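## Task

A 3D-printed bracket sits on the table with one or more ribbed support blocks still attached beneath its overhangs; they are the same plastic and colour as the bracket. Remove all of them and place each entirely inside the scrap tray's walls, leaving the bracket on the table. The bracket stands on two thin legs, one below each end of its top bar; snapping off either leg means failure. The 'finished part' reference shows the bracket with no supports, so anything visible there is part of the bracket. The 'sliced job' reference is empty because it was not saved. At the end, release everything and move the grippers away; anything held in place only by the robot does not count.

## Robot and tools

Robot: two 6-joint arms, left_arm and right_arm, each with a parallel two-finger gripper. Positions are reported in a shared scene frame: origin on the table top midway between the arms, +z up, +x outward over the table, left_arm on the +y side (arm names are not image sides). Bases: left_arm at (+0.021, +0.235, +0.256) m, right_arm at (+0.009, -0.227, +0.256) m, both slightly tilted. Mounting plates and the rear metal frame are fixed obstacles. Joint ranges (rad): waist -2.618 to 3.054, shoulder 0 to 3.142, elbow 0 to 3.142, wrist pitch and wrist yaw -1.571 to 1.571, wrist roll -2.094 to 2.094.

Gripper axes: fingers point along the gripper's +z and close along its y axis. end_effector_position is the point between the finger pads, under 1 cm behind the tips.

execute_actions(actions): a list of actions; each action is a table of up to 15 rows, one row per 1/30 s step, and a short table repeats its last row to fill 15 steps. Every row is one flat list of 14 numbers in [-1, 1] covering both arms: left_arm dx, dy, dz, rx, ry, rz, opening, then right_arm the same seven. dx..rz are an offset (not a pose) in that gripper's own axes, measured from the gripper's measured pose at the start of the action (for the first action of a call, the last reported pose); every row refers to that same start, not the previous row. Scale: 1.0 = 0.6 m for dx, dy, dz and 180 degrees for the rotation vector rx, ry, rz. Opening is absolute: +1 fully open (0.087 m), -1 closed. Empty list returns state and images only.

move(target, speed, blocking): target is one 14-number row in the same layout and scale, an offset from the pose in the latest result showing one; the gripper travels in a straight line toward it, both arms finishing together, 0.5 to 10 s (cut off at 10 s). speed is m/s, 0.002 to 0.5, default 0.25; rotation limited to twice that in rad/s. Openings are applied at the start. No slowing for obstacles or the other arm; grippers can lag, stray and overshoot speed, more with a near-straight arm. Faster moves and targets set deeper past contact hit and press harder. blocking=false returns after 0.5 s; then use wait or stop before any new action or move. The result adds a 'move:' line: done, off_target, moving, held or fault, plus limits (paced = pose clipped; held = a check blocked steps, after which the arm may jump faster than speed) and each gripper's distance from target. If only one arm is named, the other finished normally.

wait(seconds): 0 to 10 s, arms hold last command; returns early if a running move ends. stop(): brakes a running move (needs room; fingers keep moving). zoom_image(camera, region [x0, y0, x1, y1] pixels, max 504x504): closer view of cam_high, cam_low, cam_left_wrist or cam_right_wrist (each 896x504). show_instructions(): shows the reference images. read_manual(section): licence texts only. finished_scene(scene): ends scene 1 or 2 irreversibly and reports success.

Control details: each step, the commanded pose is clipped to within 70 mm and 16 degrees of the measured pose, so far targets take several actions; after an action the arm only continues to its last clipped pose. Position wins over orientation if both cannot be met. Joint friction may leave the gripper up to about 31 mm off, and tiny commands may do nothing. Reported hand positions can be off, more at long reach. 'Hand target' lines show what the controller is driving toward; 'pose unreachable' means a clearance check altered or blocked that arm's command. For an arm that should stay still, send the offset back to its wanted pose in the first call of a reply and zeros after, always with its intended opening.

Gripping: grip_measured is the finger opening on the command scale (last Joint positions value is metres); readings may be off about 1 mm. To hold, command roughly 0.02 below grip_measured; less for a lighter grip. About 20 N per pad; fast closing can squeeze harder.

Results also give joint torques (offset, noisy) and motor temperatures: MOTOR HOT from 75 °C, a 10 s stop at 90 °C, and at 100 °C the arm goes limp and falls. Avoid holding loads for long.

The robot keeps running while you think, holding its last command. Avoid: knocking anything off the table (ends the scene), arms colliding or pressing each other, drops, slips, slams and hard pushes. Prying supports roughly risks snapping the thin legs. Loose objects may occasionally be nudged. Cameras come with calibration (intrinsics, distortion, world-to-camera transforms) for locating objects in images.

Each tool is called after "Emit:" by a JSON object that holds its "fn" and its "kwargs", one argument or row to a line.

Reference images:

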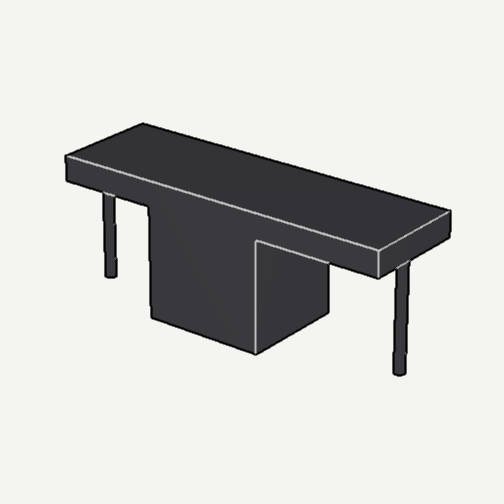

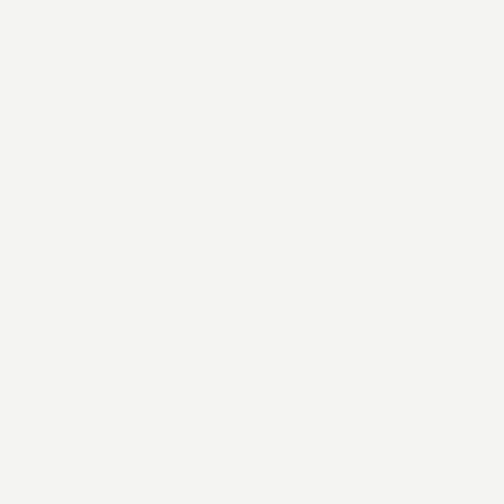

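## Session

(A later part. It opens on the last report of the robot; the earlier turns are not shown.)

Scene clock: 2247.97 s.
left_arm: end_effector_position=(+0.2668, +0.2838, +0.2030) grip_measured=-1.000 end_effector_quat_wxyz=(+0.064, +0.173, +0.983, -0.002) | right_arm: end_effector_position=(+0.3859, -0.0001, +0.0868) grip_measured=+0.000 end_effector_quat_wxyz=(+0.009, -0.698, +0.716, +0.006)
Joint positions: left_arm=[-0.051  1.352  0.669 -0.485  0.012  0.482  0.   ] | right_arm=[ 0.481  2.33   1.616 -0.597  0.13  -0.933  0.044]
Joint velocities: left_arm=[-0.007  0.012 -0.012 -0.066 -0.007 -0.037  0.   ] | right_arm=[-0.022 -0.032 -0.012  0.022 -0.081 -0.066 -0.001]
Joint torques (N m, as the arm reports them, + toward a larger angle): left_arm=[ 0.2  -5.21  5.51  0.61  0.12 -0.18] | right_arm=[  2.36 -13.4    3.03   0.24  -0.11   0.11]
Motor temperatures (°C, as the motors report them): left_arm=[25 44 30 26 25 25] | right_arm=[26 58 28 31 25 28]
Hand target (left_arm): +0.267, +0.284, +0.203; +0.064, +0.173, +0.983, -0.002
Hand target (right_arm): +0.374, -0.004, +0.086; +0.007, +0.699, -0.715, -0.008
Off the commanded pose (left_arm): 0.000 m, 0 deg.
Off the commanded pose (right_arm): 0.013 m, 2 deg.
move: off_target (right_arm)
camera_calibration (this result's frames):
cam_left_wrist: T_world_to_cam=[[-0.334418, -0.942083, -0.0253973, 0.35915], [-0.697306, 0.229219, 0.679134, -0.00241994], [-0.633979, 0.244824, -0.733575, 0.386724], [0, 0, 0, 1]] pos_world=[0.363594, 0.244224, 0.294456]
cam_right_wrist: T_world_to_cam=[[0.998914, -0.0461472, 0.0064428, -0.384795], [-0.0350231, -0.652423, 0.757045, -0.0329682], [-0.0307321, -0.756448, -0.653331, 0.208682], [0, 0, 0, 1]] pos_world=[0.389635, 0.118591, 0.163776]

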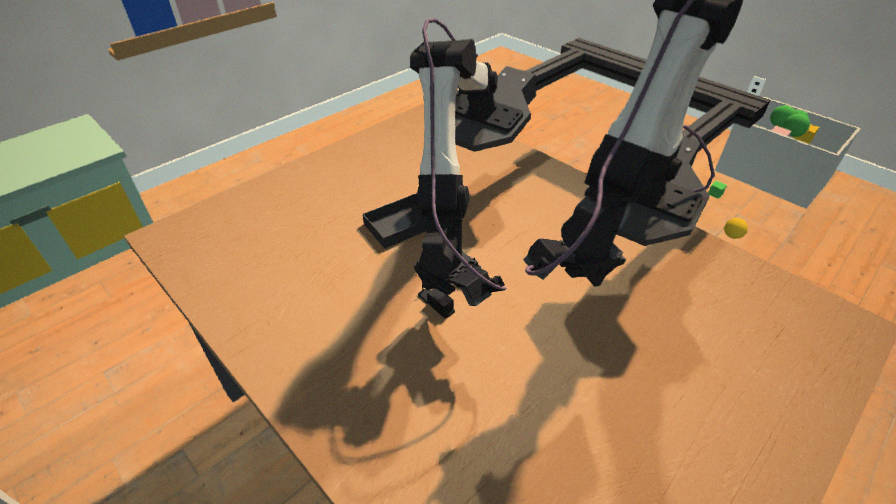

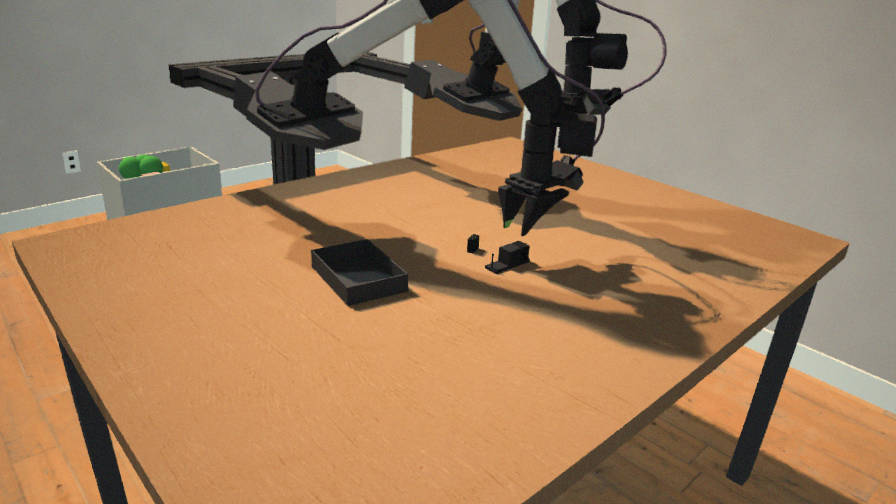

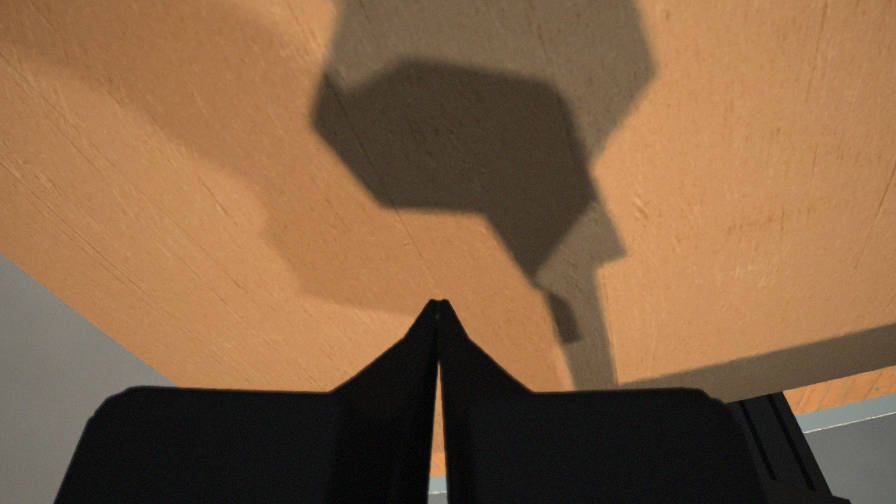

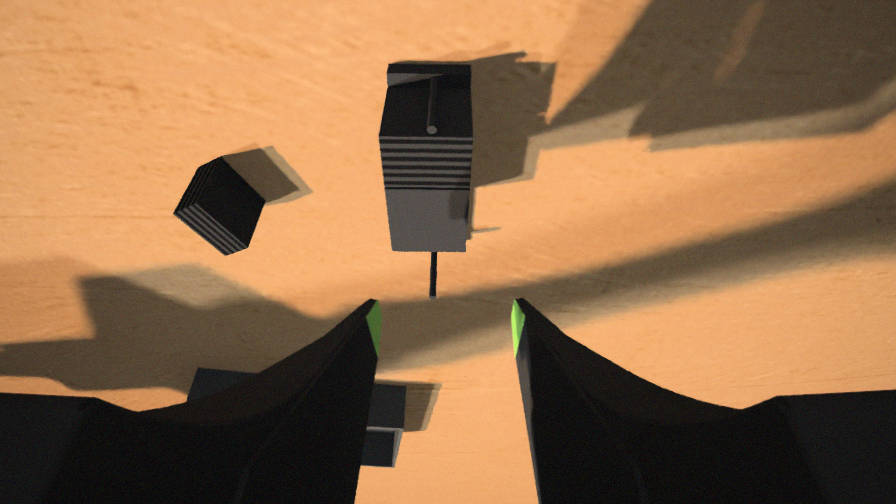

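Emit:
{"fn": "move", "kwargs": {
  "target": [0,0,0,0,0,0,-1,0.0178,0.1707,0.0188,0,0,-0.152,0.0],
  "speed": 0.2
}}

Scene clock: 2267.23 s.
left_arm: end_effector_position=(+0.2668, +0.2838, +0.2030) grip_measured=-1.000 end_effector_quat_wxyz=(+0.064, +0.173, +0.983, -0.002) | right_arm: end_effector_position=(+0.2870, -0.0071, +0.0721) grip_measured=+0.000 end_effector_quat_wxyz=(-0.011, +0.843, -0.538, -0.008)
Joint positions: left_arm=[-0.051  1.352  0.669 -0.485  0.012  0.482  0.   ] | right_arm=[ 0.636  2.173  1.097 -0.257  0.159 -1.242  0.044]
Joint velocities: left_arm=[-0.012  0.002 -0.012 -0.022 -0.095 -0.007  0.   ] | right_arm=[-0.002  0.002  0.012  0.081  0.022 -0.022 -0.001]
Joint torques (N m, as the arm reports them, + toward a larger angle): left_arm=[ 0.38 -5.28  5.6   0.62  0.11 -0.18] | right_arm=[  2.2  -11.52   1.3    0.42  -0.05  -0.03]
Motor temperatures (°C, as the motors report them): left_arm=[25 43 31 26 25 25] | right_arm=[26 62 28 30 25 28]
Hand target (left_arm): +0.267, +0.284, +0.203; +0.064, +0.173, +0.983, -0.002
Hand target (right_arm): +0.284, -0.010, +0.074; -0.010, +0.847, -0.531, -0.004
Off the commanded pose (left_arm): 0.000 m, 0 deg.
Off the commanded pose (right_arm): 0.005 m, 1 deg.
move: done
camera_calibration (this result's frames):
cam_left_wrist: T_world_to_cam=[[-0.334418, -0.942083, -0.0253973, 0.35915], [-0.697306, 0.229219, 0.679134, -0.00241994], [-0.633979, 0.244824, -0.733575, 0.386724], [0, 0, 0, 1]] pos_world=[0.363594, 0.244224, 0.294456]
cam_right_wrist: T_world_to_cam=[[0.915157, 0.402921, 0.0119052, -0.259377], [0.256398, -0.60464, 0.754103, -0.112962], [0.311042, -0.68707, -0.656648, 0.0933838], [0, 0, 0, 1]] pos_world=[0.237288, 0.100368, 0.149593]

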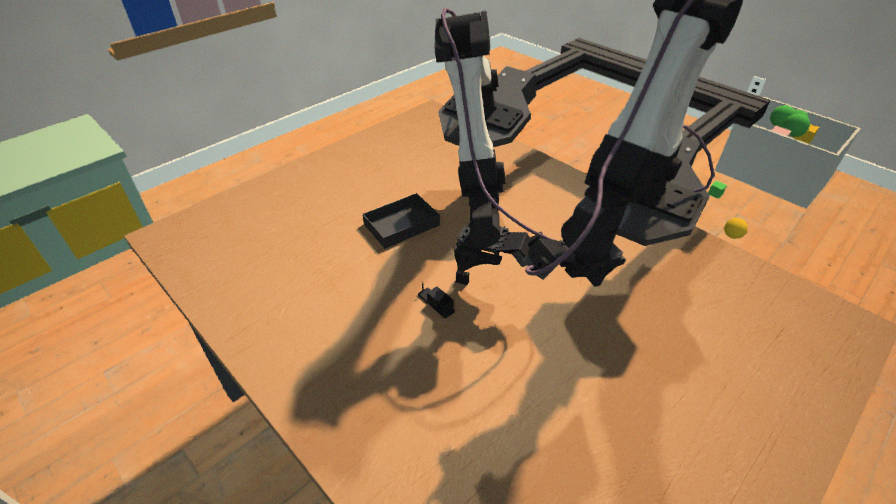

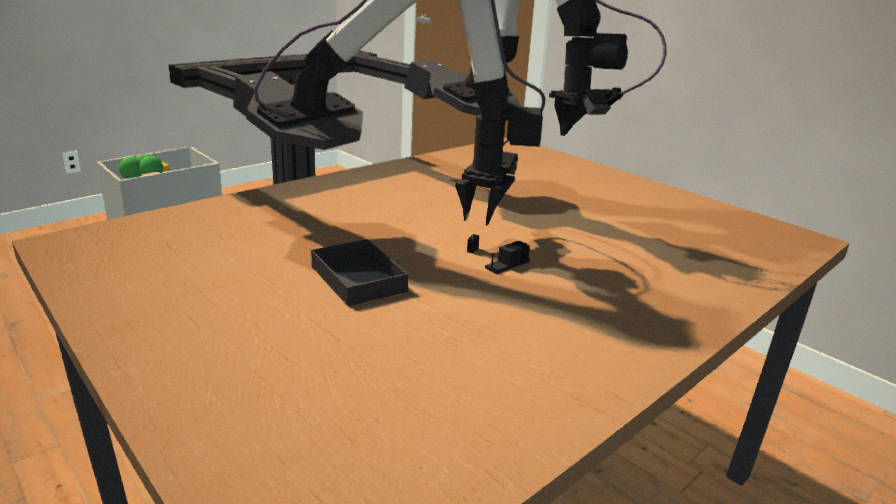

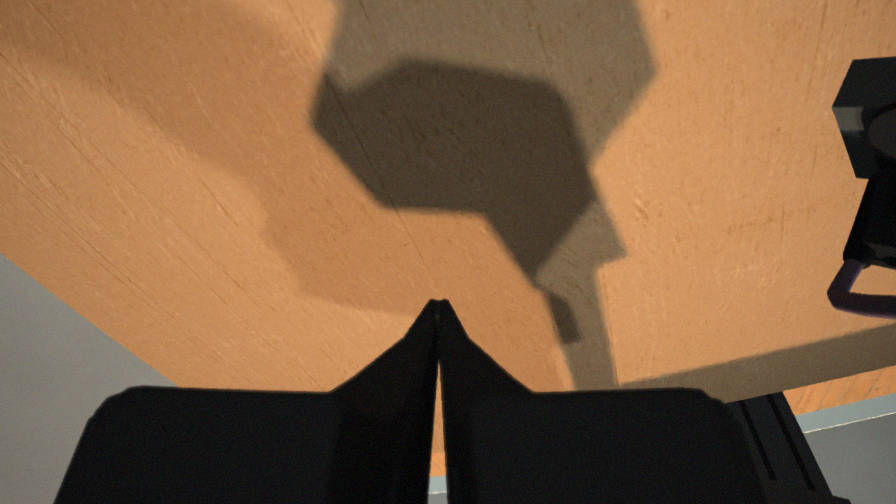

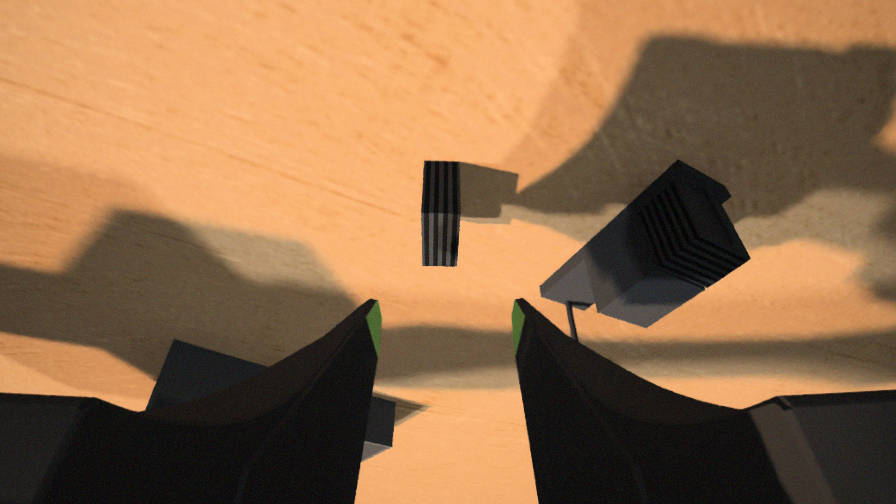

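Emit:
{"fn": "move", "kwargs": {
  "target": [0,0,0,0,0,0,-1,0,-0.004,0.086,0,0,0,0.0],
  "speed": 0.08
}}

Scene clock: 2271.47 s.
left_arm: end_effector_position=(+0.2668, +0.2838, +0.2030) grip_measured=-1.000 end_effector_quat_wxyz=(+0.064, +0.173, +0.983, -0.002) | right_arm: end_effector_position=(+0.2801, -0.0086, +0.0246) grip_measured=+0.000 end_effector_quat_wxyz=(-0.001, +0.844, -0.536, -0.009)
Joint positions: left_arm=[-0.051  1.352  0.669 -0.485  0.012  0.482  0.   ] | right_arm=[ 0.623  2.338  1.137 -0.15   0.159 -1.256  0.044]
Joint velocities: left_arm=[-0.022 -0.002  0.002  0.007 -0.022  0.066  0.   ] | right_arm=[-0.002  0.002 -0.007  0.007 -0.051 -0.066  0.001]
Joint torques (N m, as the arm reports them, + toward a larger angle): left_arm=[ 0.37 -5.19  5.61  0.62  0.1  -0.16] | right_arm=[ 0.63 -9.35  4.85  0.35 -0.25 -0.05]
Motor temperatures (°C, as the motors report them): left_arm=[25 43 31 26 25 25] | right_arm=[26 61 28 30 25 28]
Hand target (left_arm): +0.267, +0.284, +0.203; +0.064, +0.173, +0.983, -0.002
Hand target (right_arm): +0.289, -0.004, +0.021; -0.011, +0.843, -0.538, -0.008
Off the commanded pose (left_arm): 0.000 m, 0 deg.
Off the commanded pose (right_arm): 0.011 m, 1 deg.
move: off_target (right_arm)
camera_calibration (this result's frames):
cam_left_wrist: T_world_to_cam=[[-0.334418, -0.942083, -0.0253973, 0.35915], [-0.697306, 0.229219, 0.679134, -0.00241994], [-0.633979, 0.244824, -0.733575, 0.386724], [0, 0, 0, 1]] pos_world=[0.363594, 0.244224, 0.294456]
cam_right_wrist: T_world_to_cam=[[0.913242, 0.40738, -0.00552621, -0.250832], [0.26854, -0.591687, 0.760127, -0.0796626], [0.306391, -0.695663, -0.649752, 0.0642926], [0, 0, 0, 1]] pos_world=[0.230764, 0.0997744, 0.100942]

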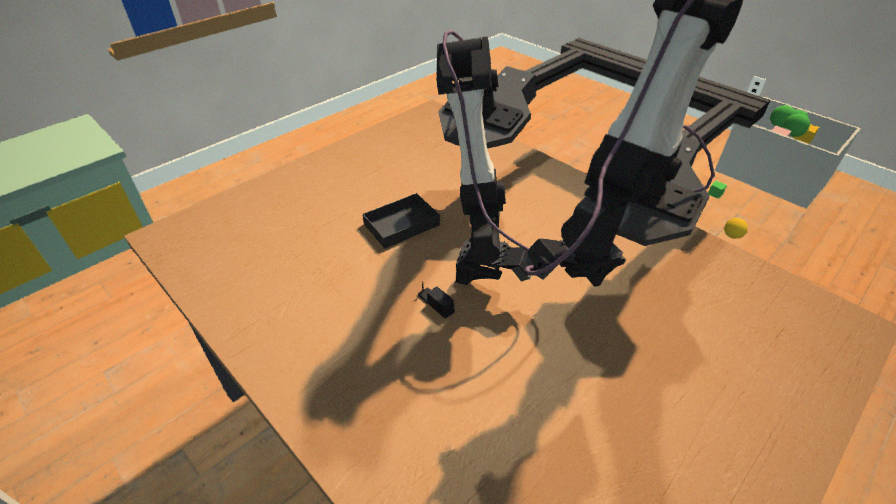

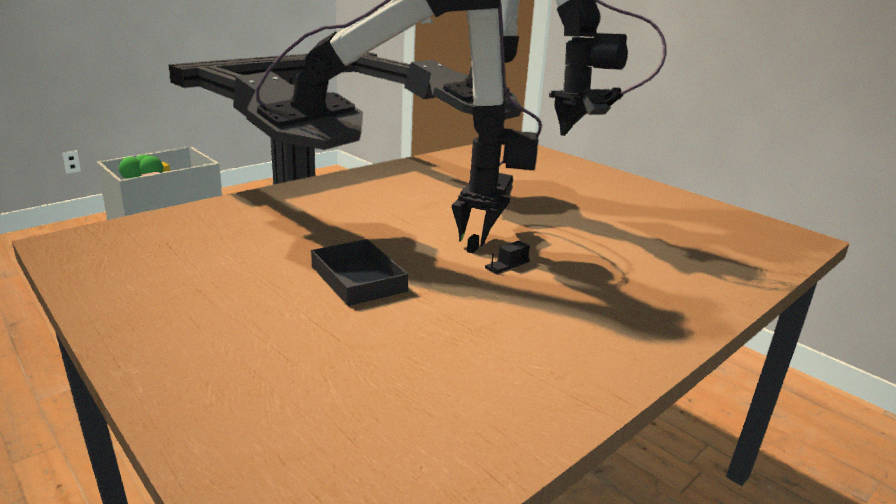

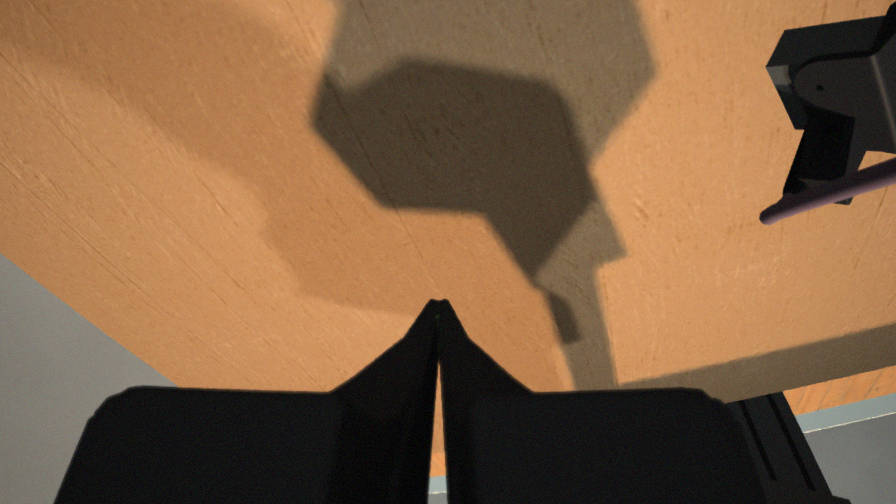

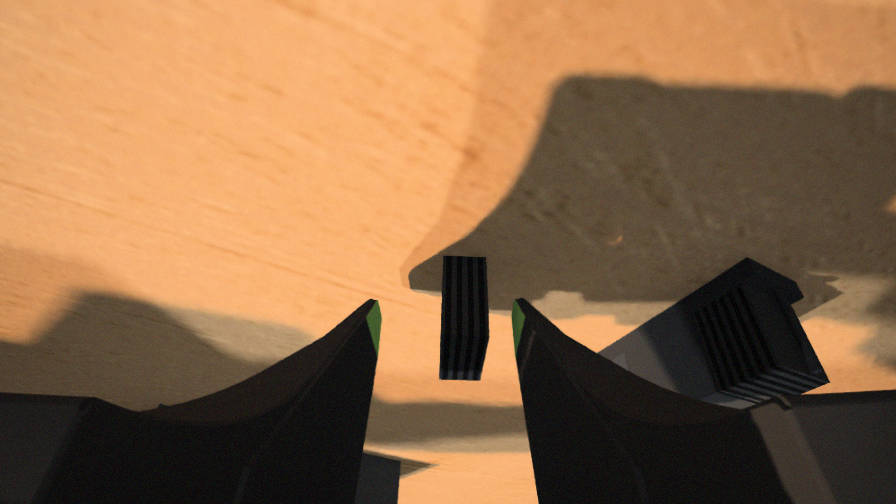

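Emit:
{"fn": "execute_actions", "kwargs": {
  "actions": [
    [[0,0,0,0,0,0,-1,0.006,-0.024,0.004,0,0,0,-0.2]]
  ]
}}

Scene clock: 2277.53 s.
left_arm: end_effector_position=(+0.2668, +0.2838, +0.2030) grip_measured=-1.000 end_effector_quat_wxyz=(+0.064, +0.173, +0.983, -0.002) | right_arm: end_effector_position=(+0.2917, -0.0043, +0.0259) grip_measured=-0.200 end_effector_quat_wxyz=(-0.005, +0.844, -0.537, -0.007)
Joint positions: left_arm=[-0.051  1.352  0.669 -0.485  0.012  0.482  0.   ] | right_arm=[ 0.612  2.344  1.177 -0.173  0.159 -1.267  0.035]
Joint velocities: left_arm=[-0.012 -0.002 -0.007  0.037  0.007 -0.037  0.   ] | right_arm=[-0.017  0.017 -0.002  0.007 -0.051 -0.051 -0.   ]
Joint torques (N m, as the arm reports them, + toward a larger angle): left_arm=[ 0.34 -5.19  5.53  0.61  0.12 -0.14] | right_arm=[ 0.66 -9.51  4.73  0.18 -0.24 -0.05]
Motor temperatures (°C, as the motors report them): left_arm=[25 42 31 26 25 25] | right_arm=[26 60 28 30 25 28]
Hand target (left_arm): +0.267, +0.284, +0.203; +0.064, +0.173, +0.983, -0.002
Hand target (right_arm): +0.294, -0.006, +0.022; -0.001, +0.844, -0.536, -0.010
Off the commanded pose (left_arm): 0.000 m, 0 deg.
Off the commanded pose (right_arm): 0.005 m, 1 deg.
camera_calibration (this result's frames):
cam_left_wrist: T_world_to_cam=[[-0.334418, -0.942083, -0.0253973, 0.35915], [-0.697306, 0.229219, 0.679134, -0.00241994], [-0.633979, 0.244824, -0.733575, 0.386724], [0, 0, 0, 1]] pos_world=[0.363594, 0.244224, 0.294456]
cam_right_wrist: T_world_to_cam=[[0.913756, 0.406238, 0.00456533, -0.263618], [0.261176, -0.596, 0.759323, -0.0791258], [0.311187, -0.692644, -0.650698, 0.0632682], [0, 0, 0, 1]] pos_world=[0.24186, 0.103755, 0.102454]

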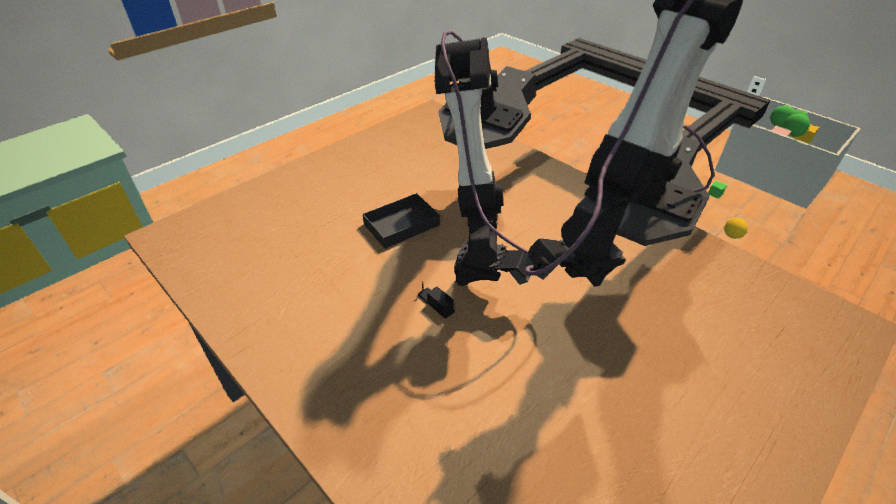

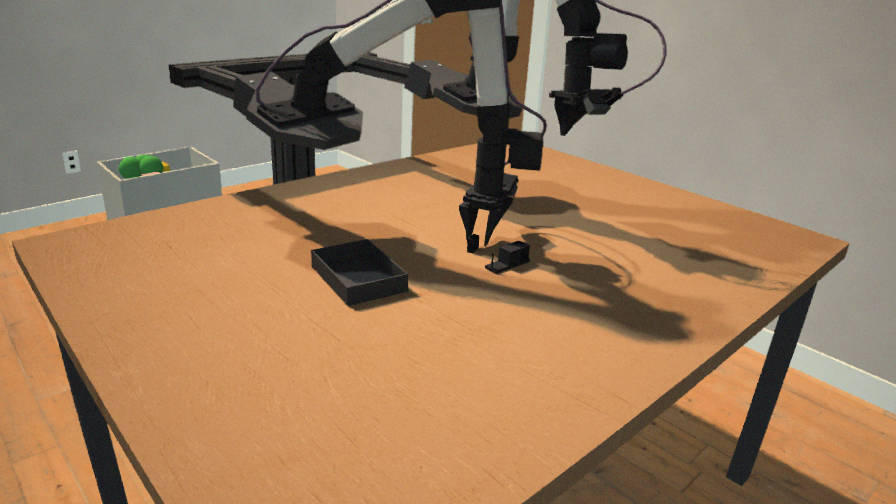

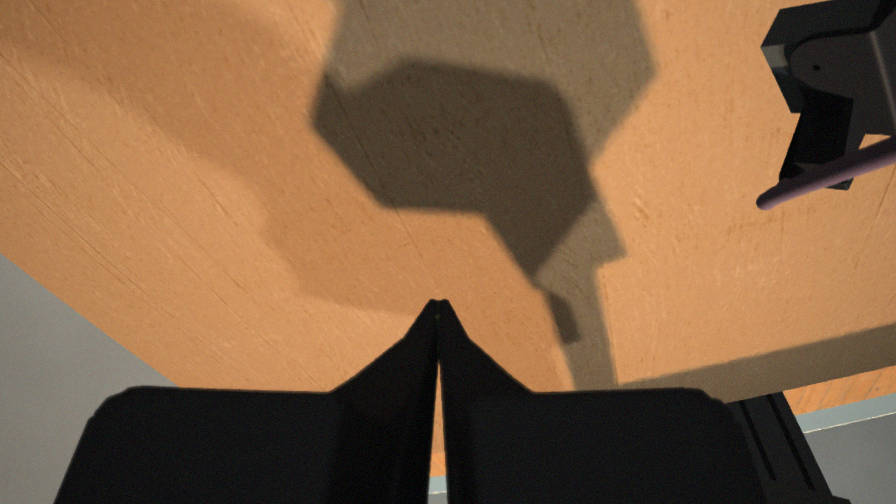

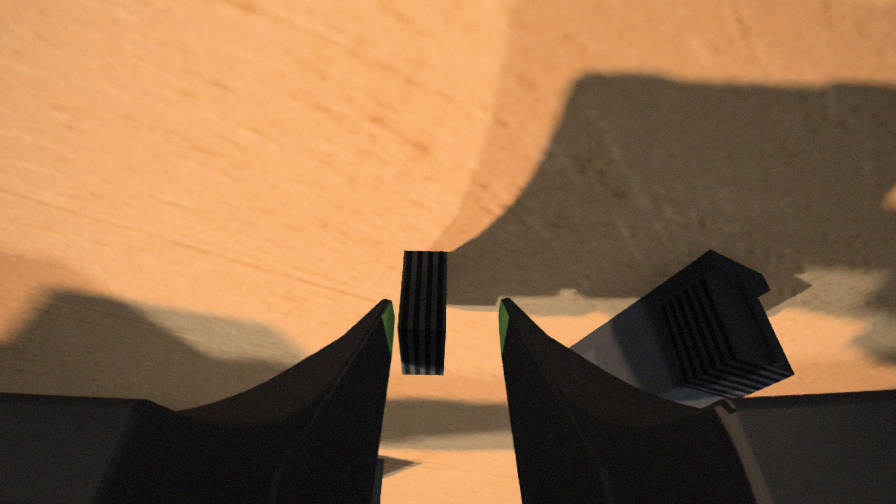

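Emit:
{"fn": "execute_actions", "kwargs": {
  "actions": [
    [[0,0,0,0,0,0,-1,0.004,0.018,0.006,0,0,0,-0.2]]
  ]
}}

Scene clock: 2282.47 s.
left_arm: end_effector_position=(+0.2668, +0.2838, +0.2030) grip_measured=-1.000 end_effector_quat_wxyz=(+0.064, +0.173, +0.983, -0.002) | right_arm: end_effector_position=(+0.2894, -0.0058, +0.0235) grip_measured=-0.200 end_effector_quat_wxyz=(-0.011, +0.843, -0.537, -0.006)
Joint positions: left_arm=[-0.051  1.352  0.669 -0.485  0.012  0.482  0.   ] | right_arm=[ 0.612  2.344  1.154 -0.139  0.159 -1.268  0.035]
Joint velocities: left_arm=[-0.007  0.012  0.007  0.037 -0.022 -0.051  0.   ] | right_arm=[-0.002 -0.007  0.012  0.037  0.022 -0.037  0.   ]
Joint torques (N m, as the arm reports them, + toward a larger angle): left_arm=[ 0.38 -5.21  5.6   0.63  0.11 -0.18] | right_arm=[  1.69 -10.95   0.72   0.4   -0.19   0.03]
Motor temperatures (°C, as the motors report them): left_arm=[25 42 31 26 25 25] | right_arm=[26 59 28 30 25 28]
Hand target (left_arm): +0.267, +0.284, +0.203; +0.064, +0.173, +0.983, -0.002
Hand target (right_arm): +0.283, -0.011, +0.022; -0.005, +0.844, -0.537, -0.007
Off the commanded pose (left_arm): 0.000 m, 0 deg.
Off the commanded pose (right_arm): 0.008 m, 1 deg.
camera_calibration (this result's frames):
cam_left_wrist: T_world_to_cam=[[-0.334418, -0.942083, -0.0253973, 0.35915], [-0.697306, 0.229219, 0.679134, -0.00241994], [-0.633979, 0.244824, -0.733575, 0.386724], [0, 0, 0, 1]] pos_world=[0.363594, 0.244224, 0.294456]
cam_right_wrist: T_world_to_cam=[[0.914306, 0.404751, 0.0148946, -0.261321], [0.254159, -0.601985, 0.756979, -0.0755652], [0.315355, -0.688325, -0.653269, 0.0602431], [0, 0, 0, 1]] pos_world=[0.239135, 0.101748, 0.100449]

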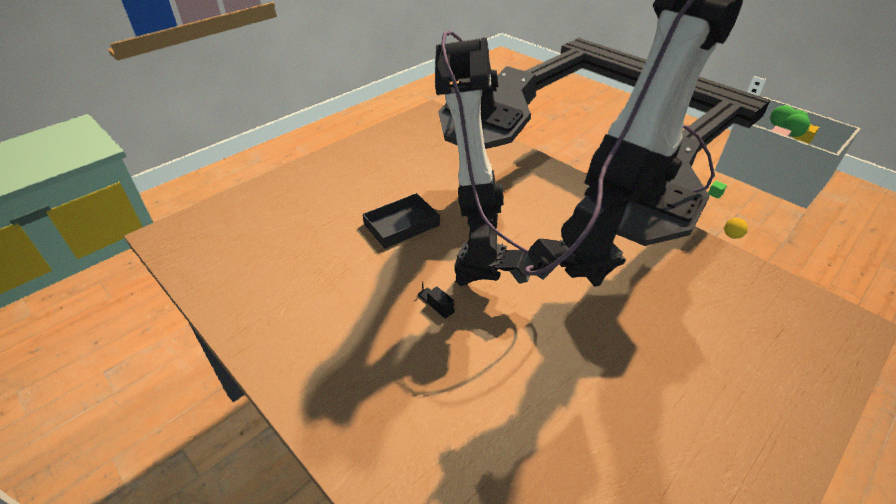

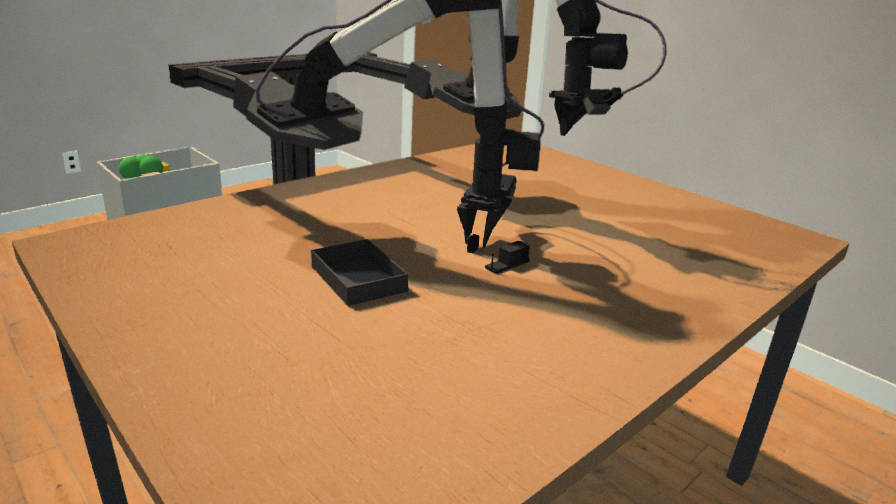

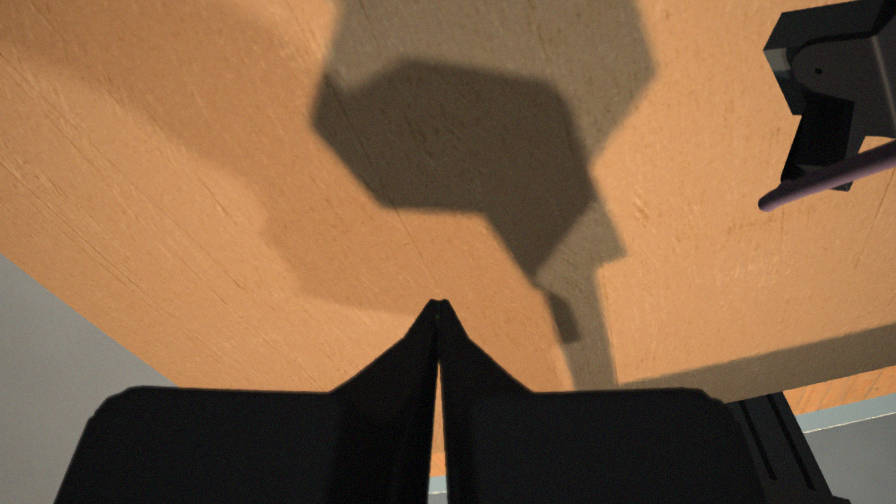

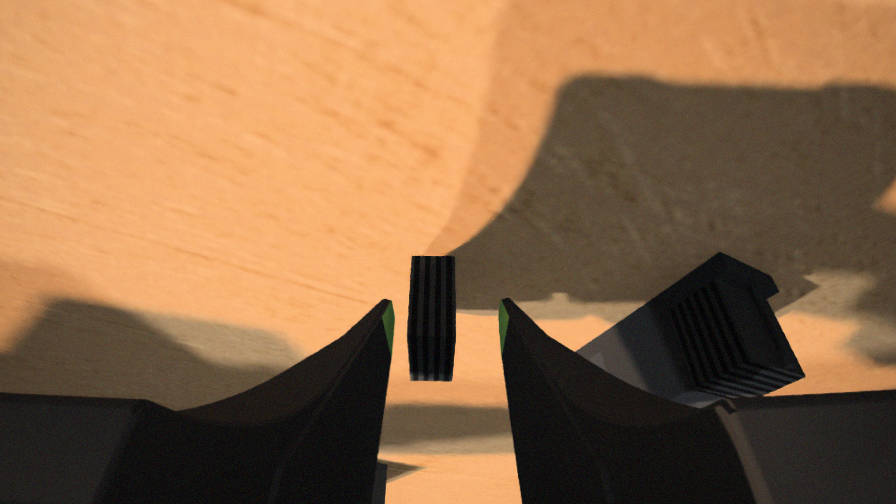

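Emit:
{"fn": "execute_actions", "kwargs": {
  "actions": [
    [[0,0,0,0,0,0,-1,0,0.008,0,0,0,0,-0.25],[0,0,0,0,0,0,-1,0,0.008,0,0,0,0,-0.28],[0,0,0,0,0,0,-1,0,0.008,0,0,0,0,-0.31],[0,0,0,0,0,0,-1,0,0.008,0,0,0,0,-0.34],[0,0,0,0,0,0,-1,0,0.008,0,0,0,0,-0.37],[0,0,0,0,0,0,-1,0,0.008,0,0,0,0,-0.40],[0,0,0,0,0,0,-1,0,0.008,0,0,0,0,-0.42],[0,0,0,0,0,0,-1,0,0.008,0,0,0,0,-0.44],[0,0,0,0,0,0,-1,0,0.008,0,0,0,0,-0.46],[0,0,0,0,0,0,-1,0,0.008,0,0,0,0,-0.48],[0,0,0,0,0,0,-1,0,0.008,0,0,0,0,-0.50],[0,0,0,0,0,0,-1,0,0.008,0,0,0,0,-0.52],[0,0,0,0,0,0,-1,0,0.008,0,0,0,0,-0.54],[0,0,0,0,0,0,-1,0,0.008,0,0,0,0,-0.56],[0,0,0,0,0,0,-1,0,0.008,0,0,0,0,-0.58]],
    [[0,0,0,0,0,0,-1,0,0,0,0,0,0,-0.60],[0,0,0,0,0,0,-1,0,0,0,0,0,0,-0.615],[0,0,0,0,0,0,-1,0,0,0,0,0,0,-0.63],[0,0,0,0,0,0,-1,0,0,0,0,0,0,-0.645],[0,0,0,0,0,0,-1,0,0,0,0,0,0,-0.66],[0,0,0,0,0,0,-1,0,0,0,0,0,0,-0.675],[0,0,0,0,0,0,-1,0,0,0,0,0,0,-0.69],[0,0,0,0,0,0,-1,0,0,0,0,0,0,-0.705],[0,0,0,0,0,0,-1,0,0,0,0,0,0,-0.72],[0,0,0,0,0,0,-1,0,0,0,0,0,0,-0.735],[0,0,0,0,0,0,-1,0,0,0,0,0,0,-0.75]]
  ]
}}

Scene clock: 2292.73 s.
left_arm: end_effector_position=(+0.2668, +0.2838, +0.2030) grip_measured=-1.000 end_effector_quat_wxyz=(+0.064, +0.173, +0.983, -0.002) | right_arm: end_effector_position=(+0.2905, -0.0048, +0.0235) grip_measured=-0.677 end_effector_quat_wxyz=(-0.013, +0.843, -0.538, -0.005)
Joint positions: left_arm=[-0.051  1.352  0.669 -0.485  0.012  0.482  0.   ] | right_arm=[ 0.612  2.344  1.154 -0.133  0.159 -1.268  0.014]
Joint velocities: left_arm=[ 0.002  0.002  0.012  0.081  0.022 -0.037  0.   ] | right_arm=[-0.007  0.017  0.002 -0.037  0.11   0.007 -0.   ]
Joint torques (N m, as the arm reports them, + toward a larger angle): left_arm=[ 0.3  -5.18  5.5   0.62  0.11 -0.16] | right_arm=[  1.65 -10.71   2.76   0.33  -0.18   0.02]
Motor temperatures (°C, as the motors report them): left_arm=[25 42 31 26 25 25] | right_arm=[26 59 28 30 25 28]
Hand target (left_arm): +0.267, +0.284, +0.203; +0.064, +0.173, +0.983, -0.002
Hand target (right_arm): +0.290, -0.005, +0.023; -0.013, +0.843, -0.538, -0.005
Off the commanded pose (left_arm): 0.000 m, 0 deg.
Off the commanded pose (right_arm): 0.000 m, 0 deg.
camera_calibration (this result's frames):
cam_left_wrist: T_world_to_cam=[[-0.334418, -0.942083, -0.0253973, 0.35915], [-0.697306, 0.229219, 0.679134, -0.00241994], [-0.633979, 0.244824, -0.733575, 0.386724], [0, 0, 0, 1]] pos_world=[0.363594, 0.244224, 0.294456]
cam_right_wrist: T_world_to_cam=[[0.914657, 0.403706, 0.0205863, -0.262954], [0.250168, -0.605327, 0.755642, -0.0740282], [0.317518, -0.686003, -0.654661, 0.0599784], [0, 0, 0, 1]] pos_world=[0.239988, 0.10249, 0.100618]

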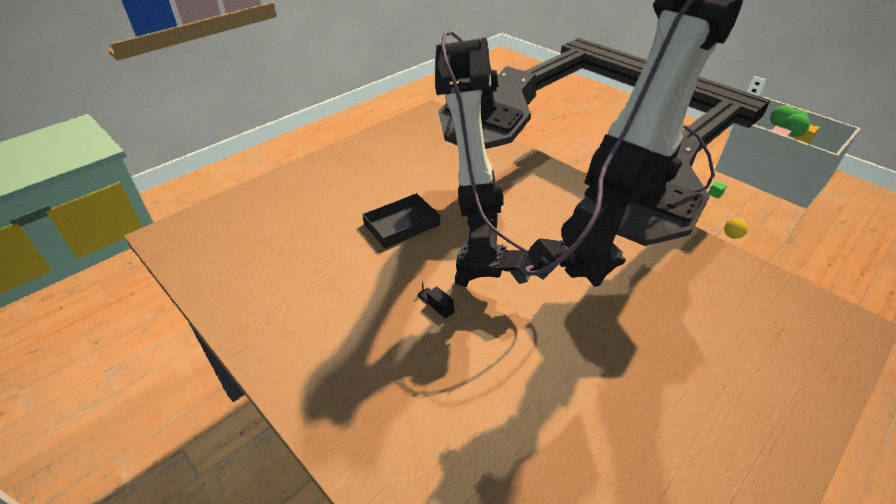

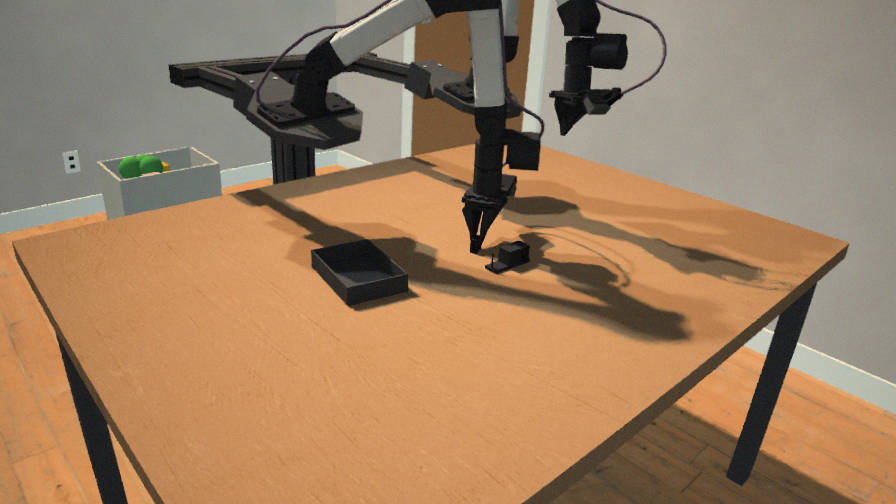

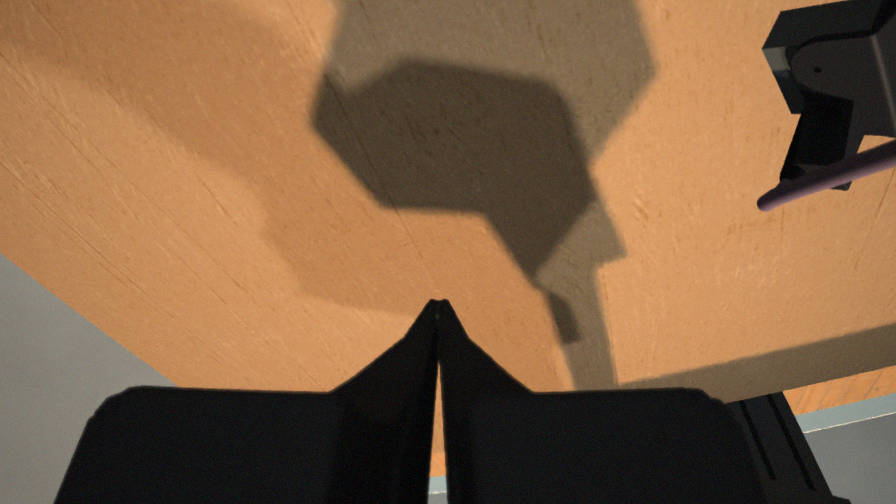

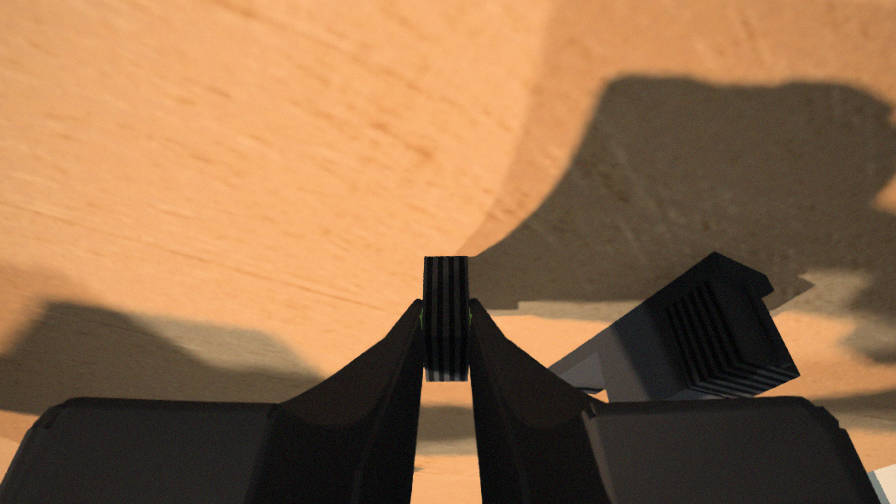

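Emit:
{"fn": "move", "kwargs": {
  "target": [0,0,0,0,0,0,-1,0,0.01,-0.06,0,0,0,-0.75],
  "speed": 0.08
}}

Scene clock: 2304.10 s.
left_arm: end_effector_position=(+0.2668, +0.2838, +0.2030) grip_measured=-1.000 end_effector_quat_wxyz=(+0.064, +0.173, +0.983, -0.002) | right_arm: end_effector_position=(+0.2959, -0.0025, +0.0585) grip_measured=-0.677 end_effector_quat_wxyz=(-0.027, +0.842, -0.539, -0.003)
Joint positions: left_arm=[-0.051  1.352  0.669 -0.485  0.012  0.482  0.   ] | right_arm=[ 0.623  2.219  1.11  -0.187  0.159 -1.258  0.014]
Joint velocities: left_arm=[ 0.017  0.012 -0.012 -0.081 -0.037 -0.037  0.   ] | right_arm=[ 0.007  0.002  0.002 -0.007  0.007  0.007  0.   ]
Joint torques (N m, as the arm reports them, + toward a larger angle): left_arm=[ 0.39 -5.25  5.49  0.63  0.08 -0.13] | right_arm=[  2.46 -11.18   1.14   0.26  -0.11   0.11]
Motor temperatures (°C, as the motors report them): left_arm=[25 41 31 26 25 25] | right_arm=[26 58 27 30 25 28]
Hand target (left_arm): +0.267, +0.284, +0.203; +0.064, +0.173, +0.983, -0.002
Hand target (right_arm): +0.285, -0.009, +0.059; -0.014, +0.843, -0.537, -0.005
Off the commanded pose (left_arm): 0.000 m, 0 deg.
Off the commanded pose (right_arm): 0.013 m, 2 deg.
move: off_target (right_arm)
camera_calibration (this result's frames):
cam_left_wrist: T_world_to_cam=[[-0.334418, -0.942083, -0.0253973, 0.35915], [-0.697306, 0.229219, 0.679134, -0.00241994], [-0.633979, 0.244824, -0.733575, 0.386724], [0, 0, 0, 1]] pos_world=[0.363594, 0.244224, 0.294456]
cam_right_wrist: T_world_to_cam=[[0.915912, 0.398772, 0.0456743, -0.271398], [0.233522, -0.621968, 0.747411, -0.0950773], [0.326455, -0.673897, -0.66279, 0.0806503], [0, 0, 0, 1]] pos_world=[0.244451, 0.103441, 0.136912]

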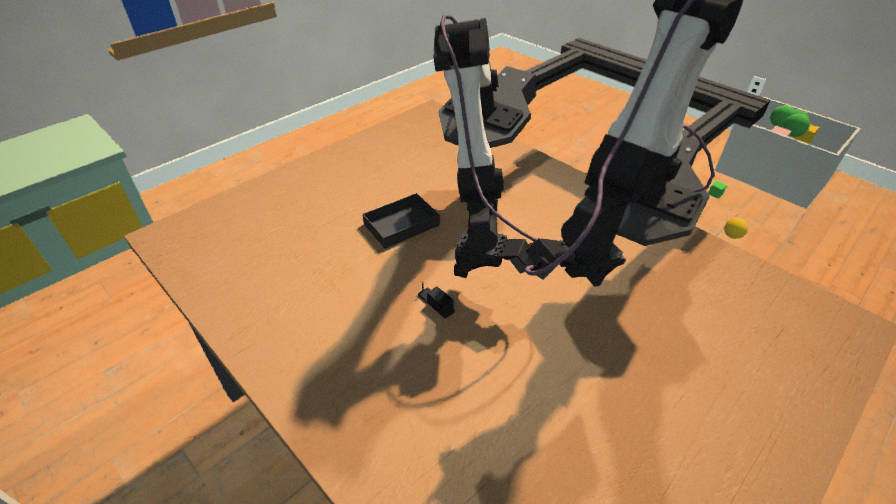

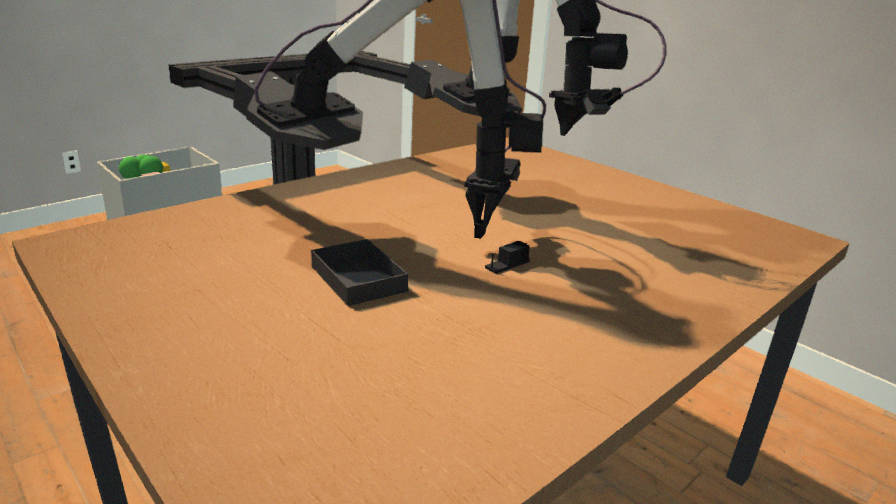

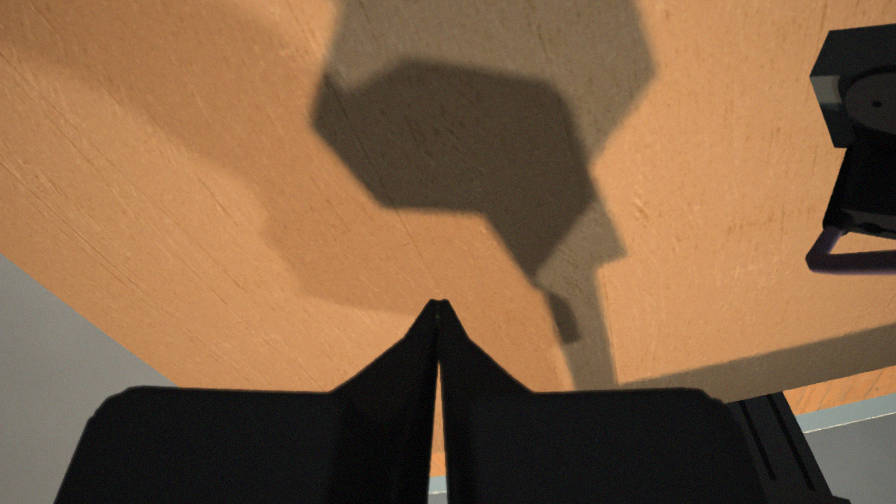

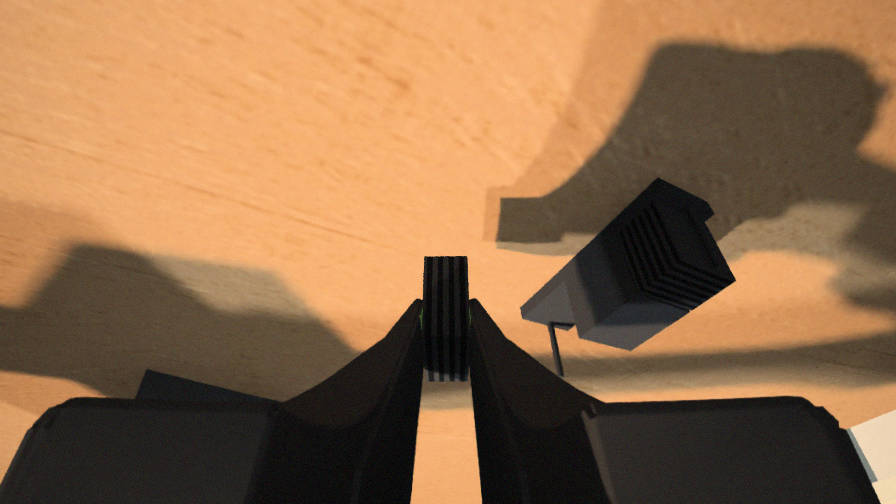

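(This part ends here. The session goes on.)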